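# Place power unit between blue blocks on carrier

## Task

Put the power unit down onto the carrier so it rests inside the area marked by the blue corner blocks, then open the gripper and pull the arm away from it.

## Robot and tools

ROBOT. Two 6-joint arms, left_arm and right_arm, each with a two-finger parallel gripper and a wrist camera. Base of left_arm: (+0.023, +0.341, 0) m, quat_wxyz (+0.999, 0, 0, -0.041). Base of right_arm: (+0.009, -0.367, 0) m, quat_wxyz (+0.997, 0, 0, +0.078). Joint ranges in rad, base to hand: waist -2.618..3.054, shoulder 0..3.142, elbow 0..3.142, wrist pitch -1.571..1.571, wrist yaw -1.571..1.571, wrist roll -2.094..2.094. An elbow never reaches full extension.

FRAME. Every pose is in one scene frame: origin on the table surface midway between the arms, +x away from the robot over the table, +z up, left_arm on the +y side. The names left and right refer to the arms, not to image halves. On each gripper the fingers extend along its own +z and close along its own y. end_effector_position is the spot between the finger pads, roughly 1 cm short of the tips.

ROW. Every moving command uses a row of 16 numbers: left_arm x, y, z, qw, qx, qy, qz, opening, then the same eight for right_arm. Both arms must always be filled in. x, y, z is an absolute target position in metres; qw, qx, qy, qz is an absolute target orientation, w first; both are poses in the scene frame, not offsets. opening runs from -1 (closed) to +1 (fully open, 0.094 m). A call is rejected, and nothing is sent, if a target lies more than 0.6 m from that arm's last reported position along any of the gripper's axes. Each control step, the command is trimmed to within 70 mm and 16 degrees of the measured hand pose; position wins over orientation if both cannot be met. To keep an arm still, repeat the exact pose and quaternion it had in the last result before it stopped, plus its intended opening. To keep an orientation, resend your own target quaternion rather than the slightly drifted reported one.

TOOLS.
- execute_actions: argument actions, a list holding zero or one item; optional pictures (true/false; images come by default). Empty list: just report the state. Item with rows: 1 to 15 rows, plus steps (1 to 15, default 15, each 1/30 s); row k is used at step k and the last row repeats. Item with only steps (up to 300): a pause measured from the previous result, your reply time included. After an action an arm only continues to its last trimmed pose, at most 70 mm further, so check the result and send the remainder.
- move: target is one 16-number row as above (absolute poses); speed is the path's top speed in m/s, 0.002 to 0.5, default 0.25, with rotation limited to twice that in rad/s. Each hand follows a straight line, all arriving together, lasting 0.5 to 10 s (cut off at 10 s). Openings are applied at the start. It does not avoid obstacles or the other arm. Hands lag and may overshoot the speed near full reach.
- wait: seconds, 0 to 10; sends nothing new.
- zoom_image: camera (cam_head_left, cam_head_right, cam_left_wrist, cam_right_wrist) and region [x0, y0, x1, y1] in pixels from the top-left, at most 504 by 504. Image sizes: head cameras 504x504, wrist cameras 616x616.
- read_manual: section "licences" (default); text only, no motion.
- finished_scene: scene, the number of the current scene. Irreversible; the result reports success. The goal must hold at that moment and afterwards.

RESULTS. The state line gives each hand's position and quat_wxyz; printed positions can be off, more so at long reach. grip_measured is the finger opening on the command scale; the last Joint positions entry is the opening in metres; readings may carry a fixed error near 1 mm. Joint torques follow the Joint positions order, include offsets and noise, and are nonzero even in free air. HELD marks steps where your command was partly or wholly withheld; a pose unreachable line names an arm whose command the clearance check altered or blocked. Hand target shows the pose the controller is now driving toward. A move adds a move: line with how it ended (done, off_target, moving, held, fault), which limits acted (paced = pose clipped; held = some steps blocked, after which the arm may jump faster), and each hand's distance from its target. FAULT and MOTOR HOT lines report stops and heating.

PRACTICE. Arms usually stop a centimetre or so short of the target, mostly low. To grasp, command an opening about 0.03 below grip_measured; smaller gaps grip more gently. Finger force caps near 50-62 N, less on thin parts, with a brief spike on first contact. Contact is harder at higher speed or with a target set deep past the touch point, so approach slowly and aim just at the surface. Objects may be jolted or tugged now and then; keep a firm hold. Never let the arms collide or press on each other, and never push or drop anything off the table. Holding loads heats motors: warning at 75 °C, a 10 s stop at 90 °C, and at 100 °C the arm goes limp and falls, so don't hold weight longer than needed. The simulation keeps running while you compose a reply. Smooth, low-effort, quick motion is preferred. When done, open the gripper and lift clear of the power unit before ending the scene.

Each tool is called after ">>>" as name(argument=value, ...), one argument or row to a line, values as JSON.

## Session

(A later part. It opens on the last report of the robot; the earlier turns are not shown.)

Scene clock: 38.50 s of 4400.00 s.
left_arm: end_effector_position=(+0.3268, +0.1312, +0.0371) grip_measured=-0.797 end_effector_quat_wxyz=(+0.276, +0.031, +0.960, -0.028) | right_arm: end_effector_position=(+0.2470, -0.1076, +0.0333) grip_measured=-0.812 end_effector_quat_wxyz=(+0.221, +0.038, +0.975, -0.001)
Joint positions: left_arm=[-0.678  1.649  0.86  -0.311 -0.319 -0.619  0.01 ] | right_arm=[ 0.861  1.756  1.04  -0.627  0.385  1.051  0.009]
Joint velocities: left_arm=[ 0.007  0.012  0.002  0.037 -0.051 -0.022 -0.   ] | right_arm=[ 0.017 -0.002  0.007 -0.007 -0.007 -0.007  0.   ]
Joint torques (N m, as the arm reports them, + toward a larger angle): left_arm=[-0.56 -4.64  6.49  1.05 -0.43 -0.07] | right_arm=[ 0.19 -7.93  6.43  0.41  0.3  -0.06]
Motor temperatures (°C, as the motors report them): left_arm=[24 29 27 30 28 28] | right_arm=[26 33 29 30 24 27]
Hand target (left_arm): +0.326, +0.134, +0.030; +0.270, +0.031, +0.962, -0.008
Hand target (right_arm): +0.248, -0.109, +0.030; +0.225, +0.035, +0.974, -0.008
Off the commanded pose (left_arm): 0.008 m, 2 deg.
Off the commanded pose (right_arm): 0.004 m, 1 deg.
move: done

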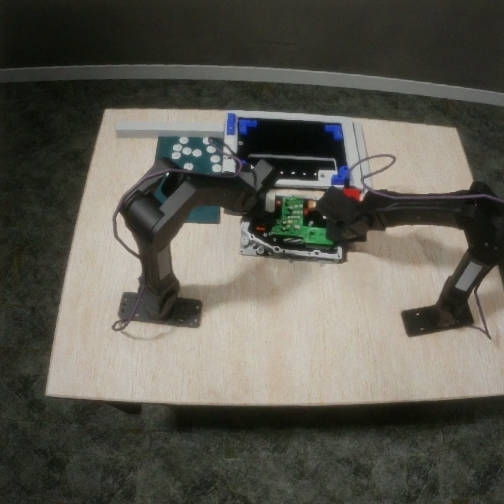

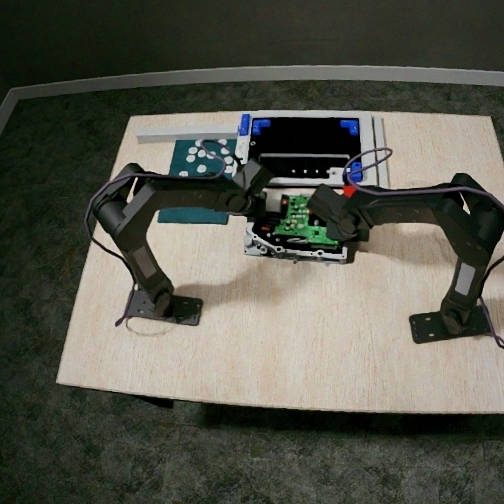

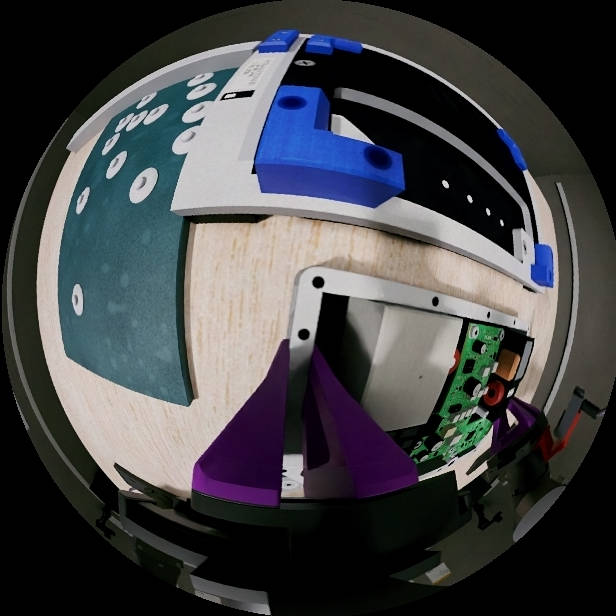

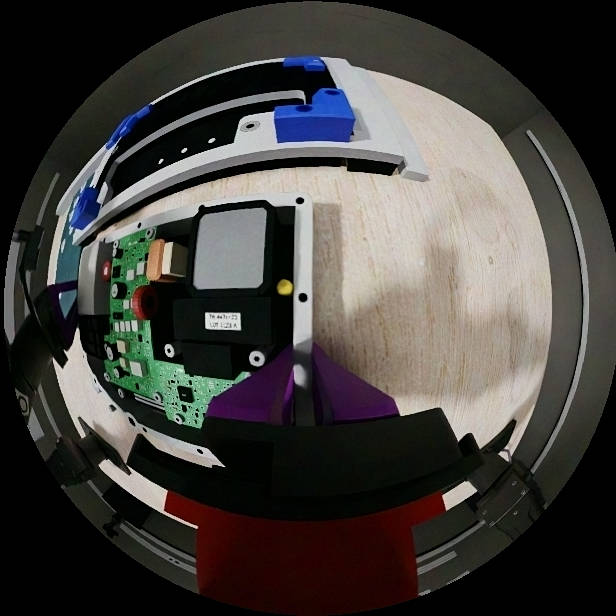

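>>> move(
  target=[0.335,0.132,0.178,0.32,0.035,0.947,-0.01,-0.85,0.255,-0.108,0.175,0.265,0.035,0.964,-0.009,-0.86],
  speed=0.05,
)

>>> move(
  target=[0.589,0.123,0.168,0.355,0.003,0.935,-0.001,-0.85,0.525,-0.122,0.163,0.305,0.003,0.952,-0.001,-0.86],
  speed=0.06,
)

>>> zoom_image(
  camera="cam_left_wrist",
  region=[230, 200, 390, 360],
)

>>> zoom_image(
  camera="cam_right_wrist",
  region=[230, 140, 390, 300],
)

Scene clock: 54.70 s of 4400.00 s.
left_arm: end_effector_position=(+0.3182, +0.1348, +0.1376) grip_measured=-0.798 end_effector_quat_wxyz=(+0.259, +0.031, +0.965, -0.013) | right_arm: end_effector_position=(+0.2410, -0.1088, +0.1359) grip_measured=-0.810 end_effector_quat_wxyz=(+0.207, +0.033, +0.978, -0.017)
Joint positions: left_arm=[-0.689  1.521  1.177 -0.807 -0.323 -0.637  0.01 ] | right_arm=[ 0.871  1.671  1.377 -1.094  0.379  1.061  0.009]
Joint velocities: left_arm=[-0.022  0.007 -0.012 -0.007 -0.007  0.007 -0.   ] | right_arm=[-0.002  0.007  0.002 -0.022  0.022  0.007 -0.001]
Joint torques (N m, as the arm reports them, + toward a larger angle): left_arm=[-1.   -9.44 10.38  1.17 -1.04  0.27] | right_arm=[  0.77 -13.55  12.83   0.07   1.06  -0.11]
Motor temperatures (°C, as the motors report them): left_arm=[24 30 27 30 28 28] | right_arm=[26 34 29 29 24 27]
Hand target (left_arm): +0.330, +0.135, +0.178; +0.319, +0.032, +0.947, -0.012
Hand target (right_arm): +0.252, -0.111, +0.175; +0.264, +0.037, +0.964, -0.006
Off the commanded pose (left_arm): 0.044 m, 7 deg.
Off the commanded pose (right_arm): 0.042 m, 7 deg.
After step 90, 10.03 s passed at rest.
move: off_target (left_arm, right_arm)

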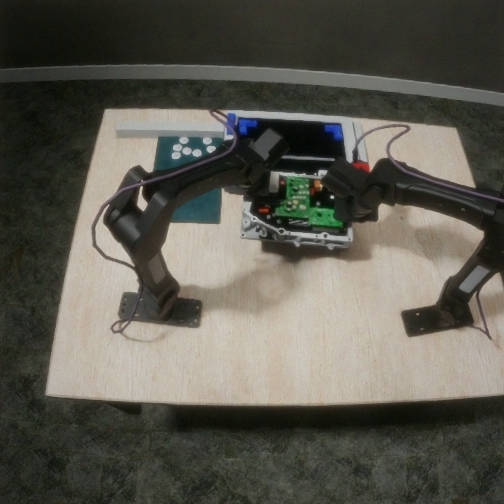

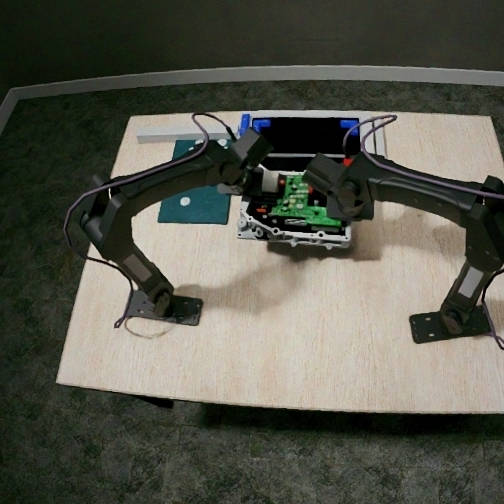

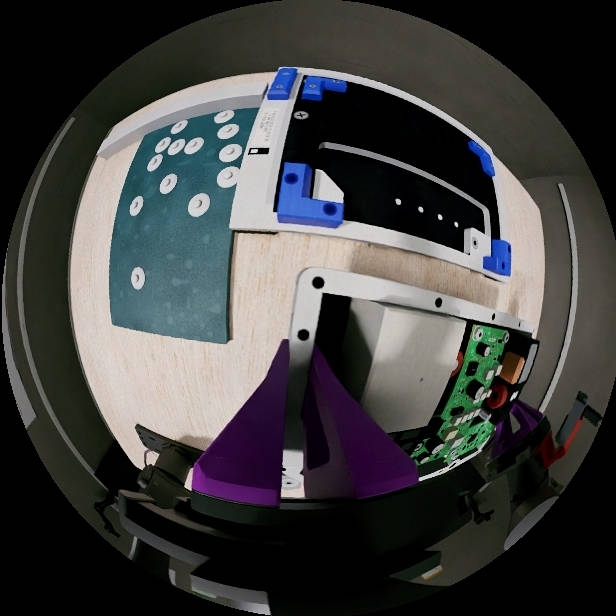

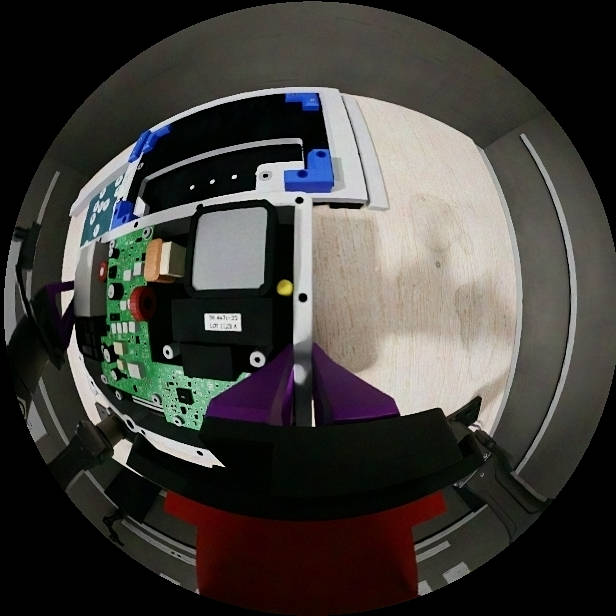

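Scene clock: 59.80 s of 4400.00 s.
left_arm: end_effector_position=(+0.5642, +0.1240, +0.1148) grip_measured=-0.798 end_effector_quat_wxyz=(+0.284, +0.006, +0.959, +0.001) | right_arm: end_effector_position=(+0.4999, -0.1227, +0.1059) grip_measured=-0.807 end_effector_quat_wxyz=(+0.229, +0.006, +0.973, -0.014)
Joint positions: left_arm=[-0.374  2.36   2.201 -0.884 -0.239 -0.378  0.01 ] | right_arm=[ 0.387  2.34   2.188 -1.031  0.26   0.506  0.009]
Joint velocities: left_arm=[-0.007  0.007  0.002 -0.051 -0.007  0.007  0.   ] | right_arm=[ 0.007  0.017  0.002 -0.11  -0.066  0.037 -0.001]
Joint torques (N m, as the arm reports them, + toward a larger angle): left_arm=[  0.06 -15.77  11.12   1.93  -0.77   0.3 ] | right_arm=[  0.08 -20.84  13.89   0.88   0.66  -0.37]
Motor temperatures (°C, as the motors report them): left_arm=[24 31 28 31 28 28] | right_arm=[26 35 30 30 24 27]
Hand target (left_arm): +0.583, +0.127, +0.172; +0.356, +0.001, +0.935, +0.003
Hand target (right_arm): +0.519, -0.122, +0.165; +0.303, +0.007, +0.953, -0.003
Off the commanded pose (left_arm): 0.059 m, 9 deg.
Off the commanded pose (right_arm): 0.062 m, 9 deg.
move: off_target (left_arm, right_arm)

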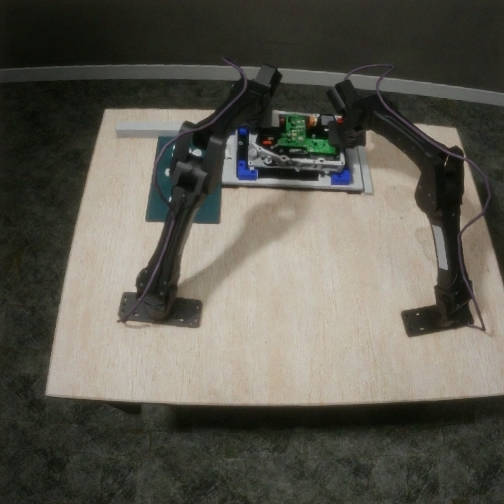

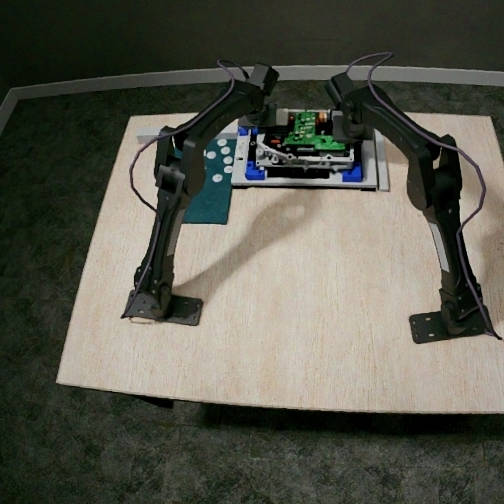

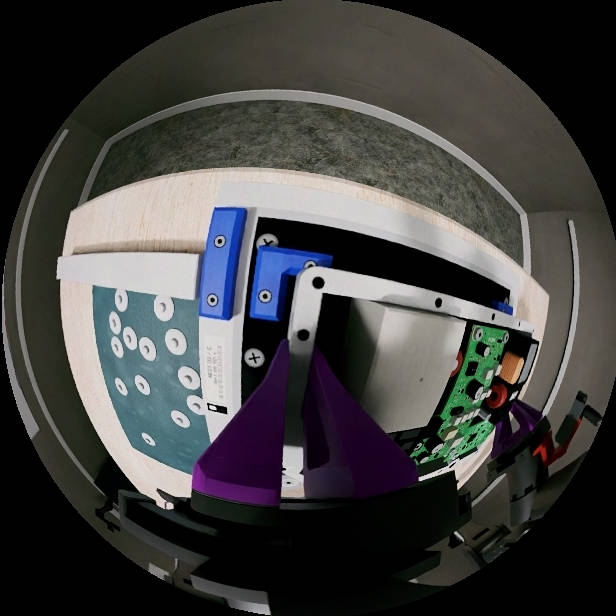

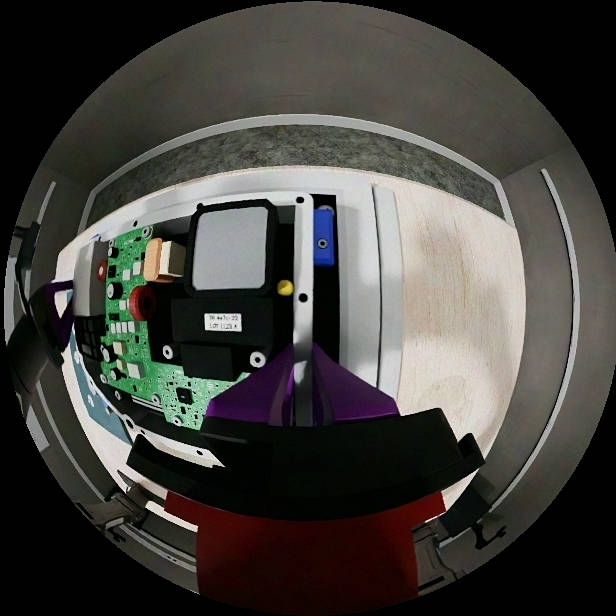

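Region (230, 200, 390, 360) of cam_left_wrist's 616x616 image, scaled by 3.150, with more detail than that image has.

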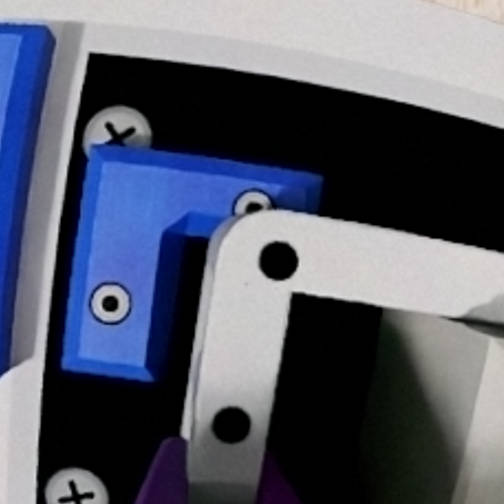

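Region (230, 140, 390, 300) of cam_right_wrist's 616x616 image, scaled by 3.150, with more detail than that image has.

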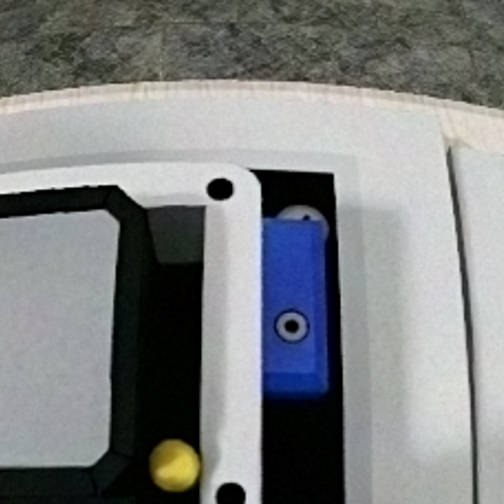

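>>> execute_actions(
  actions=[
    {"rows":[[0.587,0.125,0.167,0.353,0.003,0.936,-0.001,-0.85,0.523,-0.12,0.163,0.303,0.003,0.953,-0.001,-0.86],[0.585,0.127,0.166,0.351,0.003,0.936,-0.001,-0.85,0.521,-0.118,0.163,0.301,0.003,0.954,-0.001,-0.86],[0.583,0.129,0.165,0.349,0.003,0.937,-0.001,-0.85,0.519,-0.116,0.163,0.299,0.003,0.954,-0.001,-0.86],[0.581,0.131,0.164,0.347,0.003,0.938,-0.001,-0.85,0.517,-0.114,0.163,0.297,0.003,0.955,-0.001,-0.86],[0.579,0.132,0.163,0.345,0.003,0.939,-0.001,-0.85,0.515,-0.113,0.163,0.295,0.003,0.955,-0.001,-0.86],[0.577,0.133,0.162,0.345,0.003,0.939,-0.001,-0.85,0.513,-0.112,0.163,0.295,0.003,0.955,-0.001,-0.86]],"steps":15},
  ],
  pictures=false,
)

>>> wait(
  seconds=0.4,
)

>>> zoom_image(
  camera="cam_left_wrist",
  region=[230, 200, 390, 360],
)

>>> zoom_image(
  camera="cam_head_left",
  region=[210, 100, 380, 210],
)

Scene clock: 68.67 s of 4400.00 s.
left_arm: end_effector_position=(+0.5576, +0.1291, +0.1044) grip_measured=-0.798 end_effector_quat_wxyz=(+0.269, +0.004, +0.963, +0.000) | right_arm: end_effector_position=(+0.4960, -0.1179, +0.0967) grip_measured=-0.807 end_effector_quat_wxyz=(+0.215, +0.002, +0.976, -0.010)
Joint positions: left_arm=[-0.366  2.343  2.146 -0.872 -0.225 -0.383  0.01 ] | right_arm=[ 0.392  2.356  2.19  -1.038  0.24   0.508  0.009]
Joint velocities: left_arm=[ 0.012 -0.017  0.002 -0.007  0.007 -0.037 -0.001] | right_arm=[ 0.002 -0.022  0.002  0.095  0.007 -0.007 -0.   ]
Joint torques (N m, as the arm reports them, + toward a larger angle): left_arm=[  0.25 -17.85   7.39   1.99  -0.68   0.29] | right_arm=[  0.9  -23.75  12.16   0.71   0.71  -0.16]
Motor temperatures (°C, as the motors report them): left_arm=[24 36 29 31 28 28] | right_arm=[26 41 31 30 24 27]
Hand target (left_arm): +0.572, +0.135, +0.163; +0.342, -0.000, +0.940, +0.000
Hand target (right_arm): +0.508, -0.114, +0.163; +0.294, +0.006, +0.956, +0.002
Off the commanded pose (left_arm): 0.061 m, 9 deg.
Off the commanded pose (right_arm): 0.069 m, 10 deg.
Steps of this call (steps 1 to 90: nothing new was sent; then 5.37 s passed at rest; steps 91 to 105: all 15 steps of this action). Readings (end_effector_position):
91: left_arm (+0.5650, +0.1252, +0.1036) | right_arm (+0.5013, -0.1215, +0.0948)
92: left_arm (+0.5650, +0.1251, +0.1035) | right_arm (+0.5013, -0.1215, +0.0948)
94: left_arm (+0.5646, +0.1251, +0.1033) | right_arm (+0.5010, -0.1217, +0.0946)
98: left_arm (+0.5590, +0.1272, +0.1019) | right_arm (+0.4971, -0.1198, +0.0946)
105: the state above

Scene clock: 69.07 s of 4400.00 s.
left_arm: end_effector_position=(+0.5576, +0.1291, +0.1045) grip_measured=-0.798 end_effector_quat_wxyz=(+0.270, +0.004, +0.963, -0.000) | right_arm: end_effector_position=(+0.4960, -0.1179, +0.0969) grip_measured=-0.807 end_effector_quat_wxyz=(+0.216, +0.002, +0.976, -0.010)
Joint positions: left_arm=[-0.366  2.343  2.145 -0.872 -0.225 -0.383  0.01 ] | right_arm=[ 0.392  2.356  2.19  -1.038  0.24   0.508  0.009]
Joint velocities: left_arm=[-0.002  0.017  0.017  0.007 -0.066  0.081  0.002] | right_arm=[ 0.007  0.007 -0.012 -0.022 -0.022 -0.022  0.   ]
Joint torques (N m, as the arm reports them, + toward a larger angle): left_arm=[  0.27 -17.94   7.46   1.99  -0.68   0.3 ] | right_arm=[  0.98 -23.78  12.25   0.71   0.72  -0.14]
Motor temperatures (°C, as the motors report them): left_arm=[24 36 29 31 28 28] | right_arm=[26 41 31 30 24 27]
Hand target (left_arm): +0.572, +0.135, +0.163; +0.342, -0.000, +0.940, +0.000
Hand target (right_arm): +0.508, -0.114, +0.163; +0.294, +0.006, +0.956, +0.002
Off the commanded pose (left_arm): 0.061 m, 9 deg.
Off the commanded pose (right_arm): 0.068 m, 9 deg.
Steps of this call (steps 1 to 12: nothing new was sent). Readings (end_effector_position):
1: left_arm (+0.5576, +0.1291, +0.1046) | right_arm (+0.4960, -0.1179, +0.0969)
2: left_arm (+0.5576, +0.1291, +0.1046) | right_arm (+0.4960, -0.1179, +0.0969)
4: left_arm (+0.5576, +0.1291, +0.1045) | right_arm (+0.4960, -0.1179, +0.0969)
8: left_arm (+0.5576, +0.1291, +0.1045) | right_arm (+0.4960, -0.1179, +0.0969)
12: the state above

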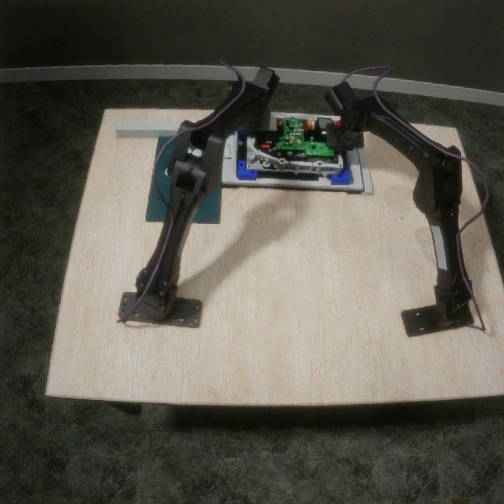

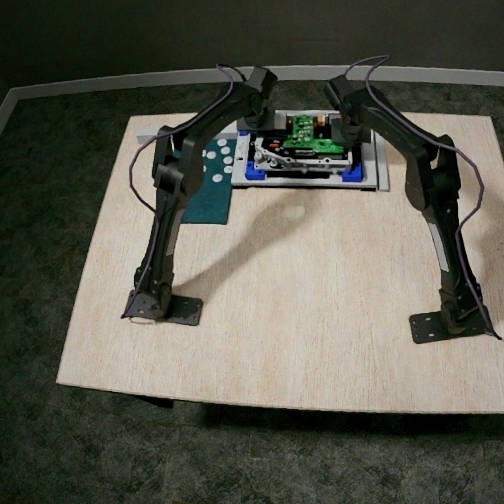

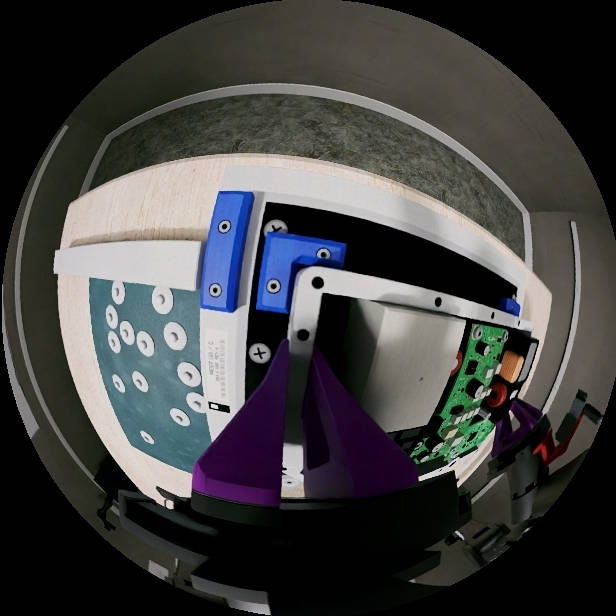

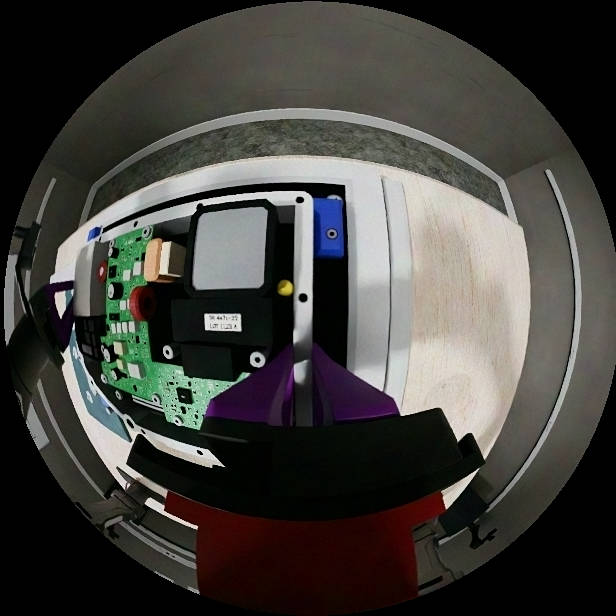

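Region (230, 200, 390, 360) of cam_left_wrist's 616x616 image, scaled by 3.150, with more detail than that image has.

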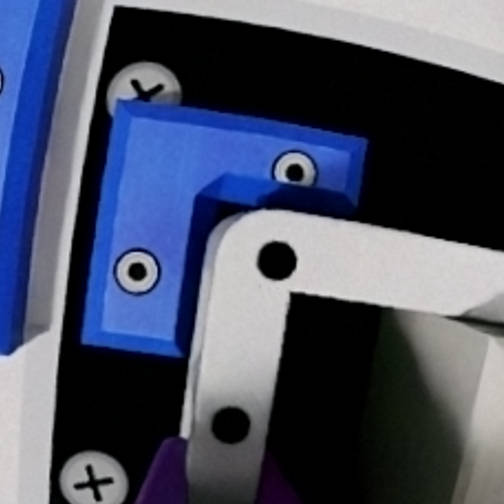

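Region (210, 100, 380, 210) of cam_head_left's 504x504 image, scaled by 2.965, with more detail than that image has; it fills the top 326 rows of this view, and the rest is white.

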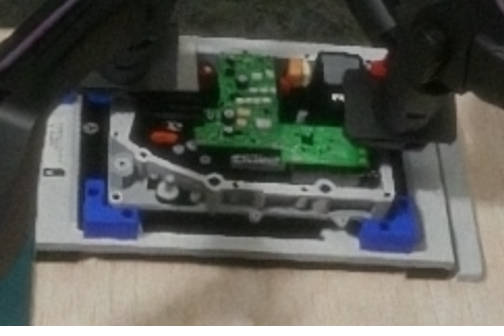

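The unit is aligned, so I'm lowering it in steps.

>>> execute_actions(
  actions=[
    {"rows":[[0.579,0.132,0.16,0.345,0.003,0.939,-0.001,-0.85,0.513,-0.113,0.161,0.295,0.003,0.955,-0.001,-0.86],[0.579,0.132,0.158,0.345,0.003,0.939,-0.001,-0.85,0.513,-0.113,0.159,0.295,0.003,0.955,-0.001,-0.86],[0.579,0.132,0.156,0.345,0.003,0.939,-0.001,-0.85,0.513,-0.113,0.157,0.295,0.003,0.955,-0.001,-0.86],[0.579,0.132,0.154,0.345,0.003,0.939,-0.001,-0.85,0.513,-0.113,0.155,0.295,0.003,0.955,-0.001,-0.86],[0.579,0.132,0.152,0.345,0.003,0.939,-0.001,-0.85,0.513,-0.113,0.153,0.295,0.003,0.955,-0.001,-0.86],[0.579,0.132,0.15,0.345,0.003,0.939,-0.001,-0.85,0.513,-0.113,0.151,0.295,0.003,0.955,-0.001,-0.86],[0.579,0.132,0.148,0.345,0.003,0.939,-0.001,-0.85,0.513,-0.113,0.149,0.295,0.003,0.955,-0.001,-0.86],[0.579,0.132,0.146,0.345,0.003,0.939,-0.001,-0.85,0.513,-0.113,0.147,0.295,0.003,0.955,-0.001,-0.86],[0.579,0.132,0.145,0.345,0.003,0.939,-0.001,-0.85,0.513,-0.113,0.145,0.295,0.003,0.955,-0.001,-0.86],[0.579,0.132,0.144,0.345,0.003,0.939,-0.001,-0.85,0.513,-0.113,0.144,0.295,0.003,0.955,-0.001,-0.86],[0.579,0.132,0.143,0.345,0.003,0.939,-0.001,-0.85,0.513,-0.113,0.143,0.295,0.003,0.955,-0.001,-0.86],[0.579,0.132,0.142,0.345,0.003,0.939,-0.001,-0.85,0.513,-0.113,0.142,0.295,0.003,0.955,-0.001,-0.86],[0.579,0.132,0.141,0.345,0.003,0.939,-0.001,-0.85,0.513,-0.113,0.141,0.295,0.003,0.955,-0.001,-0.86],[0.579,0.132,0.14,0.345,0.003,0.939,-0.001,-0.85,0.513,-0.113,0.14,0.295,0.003,0.955,-0.001,-0.86]],"steps":15},
  ],
  pictures=false,
)

>>> execute_actions(
  actions=[
    {"rows":[[0.579,0.132,0.139,0.343,0.003,0.939,-0.001,-0.85,0.513,-0.113,0.139,0.292,0.003,0.956,-0.001,-0.86],[0.579,0.132,0.138,0.343,0.003,0.939,-0.001,-0.85,0.513,-0.113,0.138,0.292,0.003,0.956,-0.001,-0.86],[0.579,0.132,0.137,0.343,0.003,0.939,-0.001,-0.85,0.513,-0.113,0.137,0.292,0.003,0.956,-0.001,-0.86],[0.578,0.132,0.136,0.341,0.003,0.94,-0.001,-0.85,0.512,-0.113,0.135,0.29,0.003,0.957,-0.001,-0.86],[0.578,0.132,0.135,0.341,0.003,0.94,-0.001,-0.85,0.512,-0.113,0.134,0.29,0.003,0.957,-0.001,-0.86],[0.578,0.132,0.134,0.341,0.003,0.94,-0.001,-0.85,0.512,-0.113,0.133,0.29,0.003,0.957,-0.001,-0.86],[0.578,0.132,0.133,0.339,0.003,0.941,-0.001,-0.85,0.512,-0.113,0.131,0.288,0.003,0.958,-0.001,-0.86],[0.577,0.132,0.132,0.339,0.003,0.941,-0.001,-0.85,0.511,-0.113,0.13,0.288,0.003,0.958,-0.001,-0.86],[0.577,0.132,0.131,0.339,0.003,0.941,-0.001,-0.85,0.511,-0.113,0.129,0.288,0.003,0.958,-0.001,-0.86],[0.577,0.132,0.13,0.337,0.003,0.941,-0.001,-0.85,0.511,-0.113,0.128,0.285,0.003,0.958,-0.001,-0.86],[0.577,0.132,0.129,0.337,0.003,0.941,-0.001,-0.85,0.511,-0.113,0.127,0.285,0.003,0.958,-0.001,-0.86],[0.576,0.132,0.128,0.337,0.003,0.941,-0.001,-0.85,0.51,-0.113,0.126,0.285,0.003,0.958,-0.001,-0.86]],"steps":15},
  ],
)

Scene clock: 82.53 s of 4400.00 s.
left_arm: end_effector_position=(+0.5582, +0.1275, +0.0880) grip_measured=-0.798 end_effector_quat_wxyz=(+0.270, +0.004, +0.963, -0.004) | right_arm: end_effector_position=(+0.4961, -0.1189, +0.0820) grip_measured=-0.807 end_effector_quat_wxyz=(+0.217, +0.003, +0.976, -0.012)
Joint positions: left_arm=[-0.366  2.343  2.079 -0.801 -0.219 -0.385  0.01 ] | right_arm=[ 0.392  2.35   2.121 -0.974  0.245  0.509  0.009]
Joint velocities: left_arm=[ 0.002 -0.007 -0.134  0.154  0.037  0.066 -0.   ] | right_arm=[ 0.007 -0.022 -0.159  0.081 -0.037 -0.007  0.001]
Joint torques (N m, as the arm reports them, + toward a larger angle): left_arm=[  0.26 -17.54   7.53   1.81  -0.75   0.31] | right_arm=[  0.71 -24.02   9.86   0.74   0.67  -0.17]
Motor temperatures (°C, as the motors report them): left_arm=[24 41 28 32 28 28] | right_arm=[26 46 32 30 25 27]
Hand target (left_arm): +0.575, +0.133, +0.141; +0.341, -0.001, +0.940, +0.000
Hand target (right_arm): +0.509, -0.115, +0.140; +0.291, +0.007, +0.957, +0.000
Off the commanded pose (left_arm): 0.056 m, 9 deg.
Off the commanded pose (right_arm): 0.061 m, 9 deg.
Steps of this call (steps 1 to 90: nothing new was sent; then 9.97 s passed at rest; steps 91 to 105: all 15 steps of this action). Readings (end_effector_position):
91: left_arm (+0.5576, +0.1291, +0.1045) | right_arm (+0.4960, -0.1179, +0.0969)
92: left_arm (+0.5577, +0.1291, +0.1045) | right_arm (+0.4960, -0.1179, +0.0969)
94: left_arm (+0.5578, +0.1290, +0.1040) | right_arm (+0.4960, -0.1179, +0.0969)
98: left_arm (+0.5579, +0.1287, +0.0984) | right_arm (+0.4958, -0.1181, +0.0935)
105: the state above

Scene clock: 83.03 s of 4400.00 s.
left_arm: end_effector_position=(+0.5584, +0.1274, +0.0798) grip_measured=-0.798 end_effector_quat_wxyz=(+0.272, +0.003, +0.962, -0.005) | right_arm: end_effector_position=(+0.4963, -0.1188, +0.0731) grip_measured=-0.807 end_effector_quat_wxyz=(+0.219, +0.003, +0.976, -0.011)
Joint positions: left_arm=[-0.366  2.341  2.04  -0.759 -0.219 -0.385  0.01 ] | right_arm=[ 0.392  2.345  2.075 -0.928  0.245  0.509  0.009]
Joint velocities: left_arm=[ 0.002 -0.002 -0.027  0.037  0.007  0.007  0.001] | right_arm=[-0.012 -0.017 -0.046 -0.007  0.037  0.007  0.   ]
Joint torques (N m, as the arm reports them, + toward a larger angle): left_arm=[  0.23 -17.22   6.91   1.87  -0.68   0.28] | right_arm=[  0.85 -23.15   9.54   0.73   0.57  -0.13]
Motor temperatures (°C, as the motors report them): left_arm=[24 41 28 32 28 28] | right_arm=[26 46 32 30 25 27]
Hand target (left_arm): +0.573, +0.133, +0.129; +0.334, +0.000, +0.942, -0.000
Hand target (right_arm): +0.507, -0.114, +0.126; +0.283, +0.006, +0.959, +0.000
Off the commanded pose (left_arm): 0.052 m, 8 deg.
Off the commanded pose (right_arm): 0.055 m, 8 deg.
Steps of this call (steps 1 to 15: all 15 steps of this action). Readings (end_effector_position):
1: left_arm (+0.5582, +0.1275, +0.0871) | right_arm (+0.4963, -0.1189, +0.0813)
2: left_arm (+0.5583, +0.1275, +0.0864) | right_arm (+0.4962, -0.1189, +0.0806)
4: left_arm (+0.5583, +0.1275, +0.0850) | right_arm (+0.4962, -0.1189, +0.0793)
8: left_arm (+0.5583, +0.1275, +0.0824) | right_arm (+0.4963, -0.1188, +0.0761)
15: the state above

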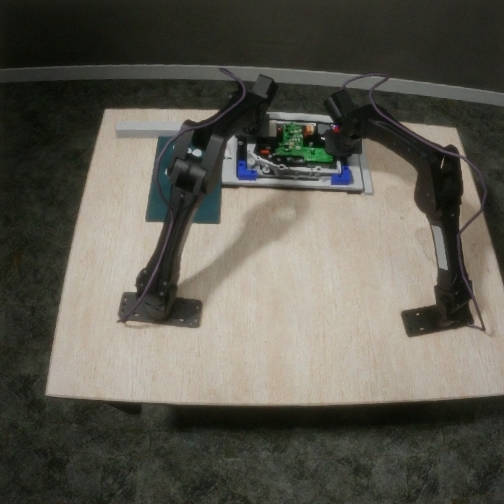

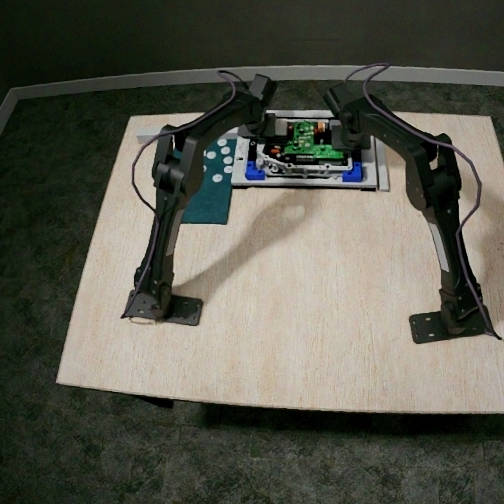

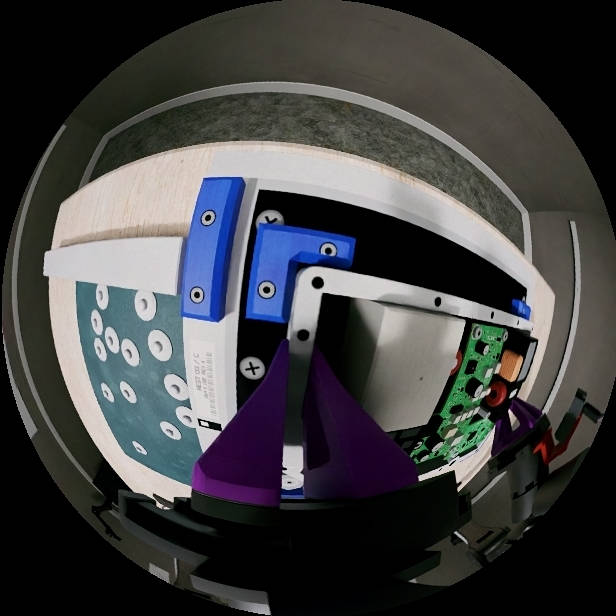

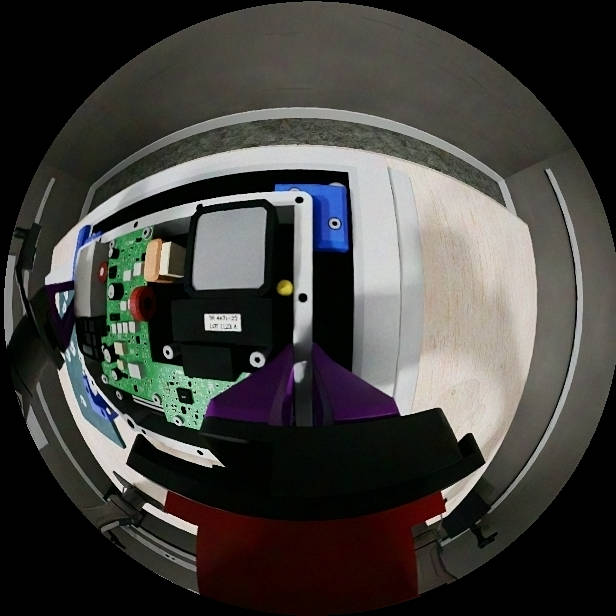

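>>> execute_actions(
  actions=[],
)

>>> move(
  target=[0.558,0.128,0.085,0.275,0.003,0.961,-0.002,-0.85, 0.496,-0.119,0.08,0.22,0.003,0.975,-0.002,-0.86],
  speed=0.01,
)

>>> move(
  target=[0.558,0.128,0.085,0.275,0.003,0.961,-0.002,-0.65, 0.496,-0.119,0.08,0.22,0.003,0.975,-0.002,-0.68],
  speed=0.02,
)

Scene clock: 90.50 s of 4400.00 s.
left_arm: end_effector_position=(+0.5584, +0.1274, +0.0798) grip_measured=-0.798 end_effector_quat_wxyz=(+0.273, +0.003, +0.962, -0.005) | right_arm: end_effector_position=(+0.4963, -0.1188, +0.0731) grip_measured=-0.807 end_effector_quat_wxyz=(+0.220, +0.003, +0.976, -0.011)
Joint positions: left_arm=[-0.366  2.34   2.038 -0.758 -0.219 -0.385  0.01 ] | right_arm=[ 0.392  2.344  2.072 -0.926  0.245  0.509  0.009]
Joint velocities: left_arm=[-0.007 -0.002  0.017  0.037  0.022  0.051  0.   ] | right_arm=[-0.027 -0.012 -0.017 -0.051 -0.022  0.007 -0.001]
Joint torques (N m, as the arm reports them, + toward a larger angle): left_arm=[  0.24 -17.24   6.94   1.91  -0.69   0.29] | right_arm=[  0.86 -23.3    9.47   0.79   0.57  -0.13]
Motor temperatures (°C, as the motors report them): left_arm=[24 42 28 33 28 28] | right_arm=[26 48 31 31 25 27]
Hand target (left_arm): +0.573, +0.133, +0.129; +0.334, +0.000, +0.942, -0.000
Hand target (right_arm): +0.507, -0.114, +0.126; +0.283, +0.006, +0.959, +0.000
Off the commanded pose (left_arm): 0.051 m, 8 deg.
Off the commanded pose (right_arm): 0.055 m, 8 deg.
Steps of this call (steps 1 to 90: nothing new was sent; then 4.47 s passed at rest). Readings (end_effector_position):
1: left_arm (+0.5584, +0.1274, +0.0798) | right_arm (+0.4963, -0.1188, +0.0731)
2: left_arm (+0.5584, +0.1274, +0.0797) | right_arm (+0.4963, -0.1188, +0.0731)
4: left_arm (+0.5584, +0.1274, +0.0796) | right_arm (+0.4964, -0.1188, +0.0732)
8: left_arm (+0.5584, +0.1274, +0.0798) | right_arm (+0.4963, -0.1188, +0.0731)
90: the state above

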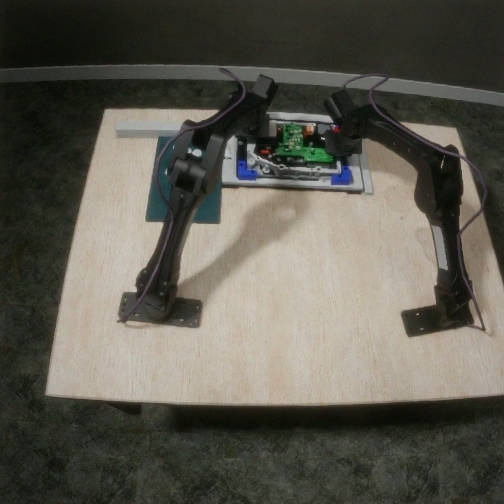

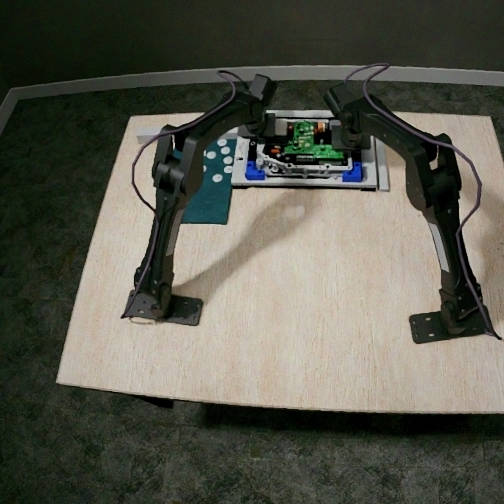

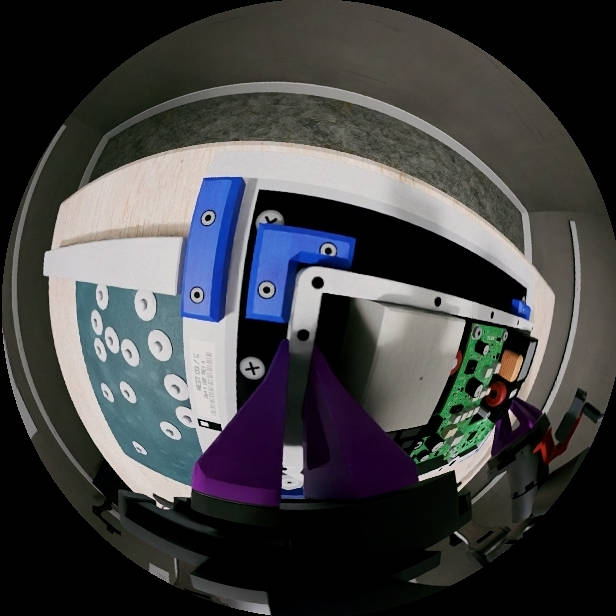

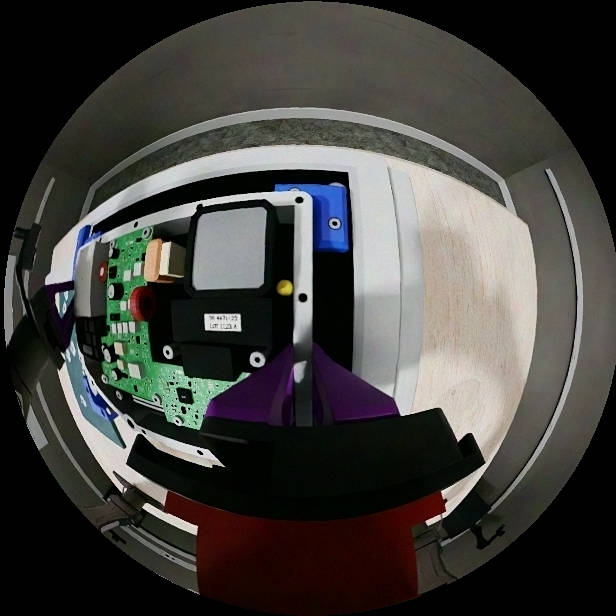

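Scene clock: 91.60 s of 4400.00 s.
left_arm: end_effector_position=(+0.5578, +0.1270, +0.0783) grip_measured=-0.798 end_effector_quat_wxyz=(+0.270, +0.001, +0.963, -0.007) | right_arm: end_effector_position=(+0.4957, -0.1188, +0.0707) grip_measured=-0.807 end_effector_quat_wxyz=(+0.215, +0.004, +0.977, -0.008)
Joint positions: left_arm=[-0.366  2.342  2.038 -0.759 -0.215 -0.392  0.01 ] | right_arm=[ 0.39   2.347  2.072 -0.927  0.235  0.51   0.009]
Joint velocities: left_arm=[-0.007  0.007 -0.007 -0.022  0.051  0.007 -0.   ] | right_arm=[-0.002  0.012  0.002 -0.051 -0.007 -0.007 -0.001]
Joint torques (N m, as the arm reports them, + toward a larger angle): left_arm=[ -0.12 -13.29   6.87   1.24  -0.24   0.07] | right_arm=[ -0.2  -17.22   7.75   0.52   0.02  -0.07]
Motor temperatures (°C, as the motors report them): left_arm=[24 42 28 33 28 28] | right_arm=[26 47 31 31 24 27]
Hand target (left_arm): +0.558, +0.128, +0.085; +0.275, +0.003, +0.961, -0.002
Hand target (right_arm): +0.496, -0.119, +0.080; +0.220, +0.003, +0.976, -0.002
Off the commanded pose (left_arm): 0.007 m, 1 deg.
Off the commanded pose (right_arm): 0.009 m, 1 deg.
move: done

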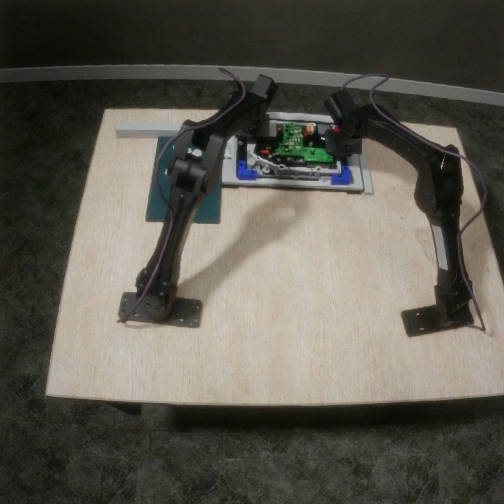

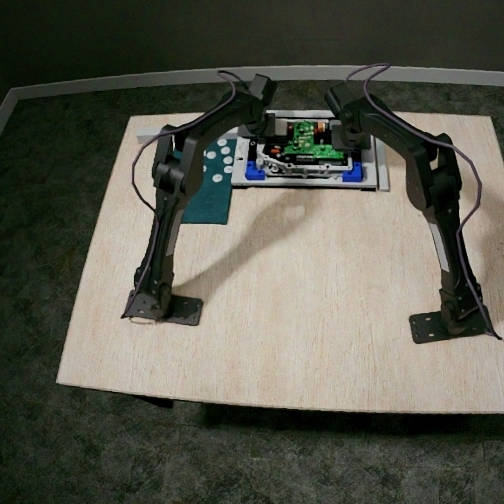

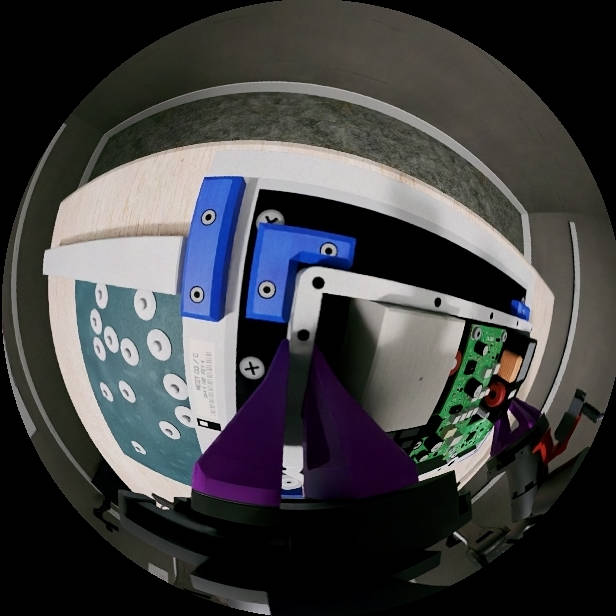

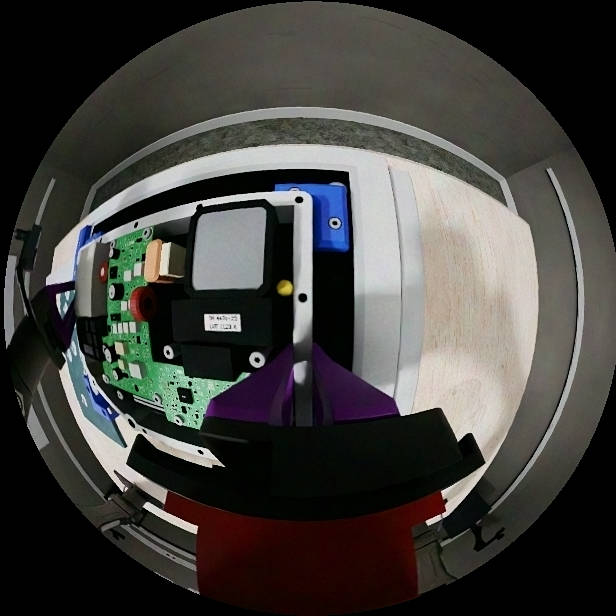

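Scene clock: 92.30 s of 4400.00 s.
left_arm: end_effector_position=(+0.5578, +0.1270, +0.0783) grip_measured=-0.652 end_effector_quat_wxyz=(+0.270, +0.001, +0.963, -0.007) | right_arm: end_effector_position=(+0.4956, -0.1195, +0.0707) grip_measured=-0.682 end_effector_quat_wxyz=(+0.215, +0.004, +0.977, -0.009)
Joint positions: left_arm=[-0.366  2.342  2.038 -0.759 -0.215 -0.392  0.016] | right_arm=[ 0.389  2.347  2.072 -0.928  0.237  0.51   0.015]
Joint velocities: left_arm=[ 0.017 -0.012  0.002 -0.007 -0.022 -0.022 -0.002] | right_arm=[-0.002 -0.007 -0.002  0.022 -0.037 -0.022 -0.   ]
Joint torques (N m, as the arm reports them, + toward a larger angle): left_arm=[ -0.06 -13.34   6.86   1.22  -0.24   0.07] | right_arm=[ -0.13 -17.31   7.83   0.56   0.02  -0.05]
Motor temperatures (°C, as the motors report them): left_arm=[24 42 28 32 28 28] | right_arm=[26 47 31 30 24 27]
Hand target (left_arm): +0.558, +0.128, +0.085; +0.275, +0.003, +0.961, -0.002
Hand target (right_arm): +0.496, -0.119, +0.080; +0.220, +0.003, +0.975, -0.002
Off the commanded pose (left_arm): 0.007 m, 1 deg.
Off the commanded pose (right_arm): 0.009 m, 1 deg.
move: done

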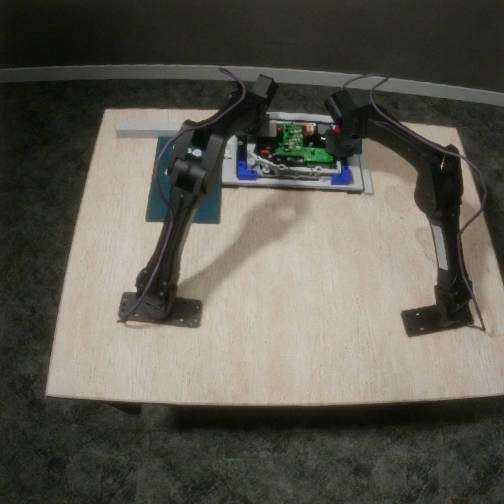

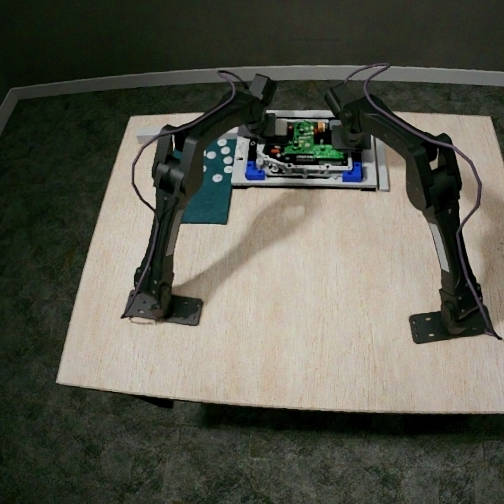

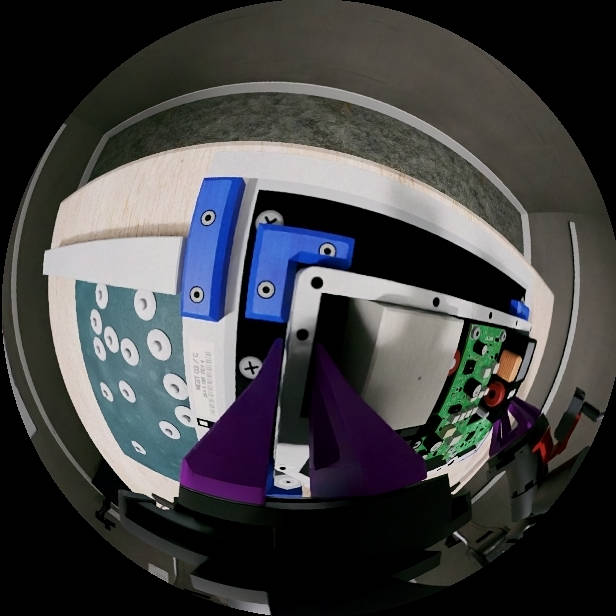

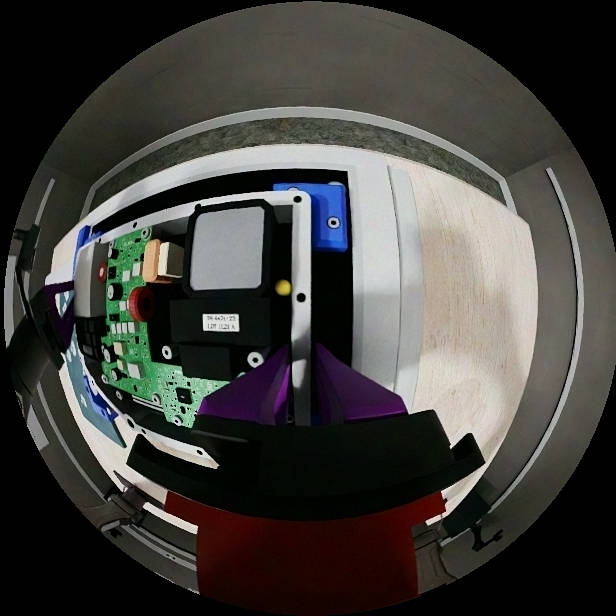

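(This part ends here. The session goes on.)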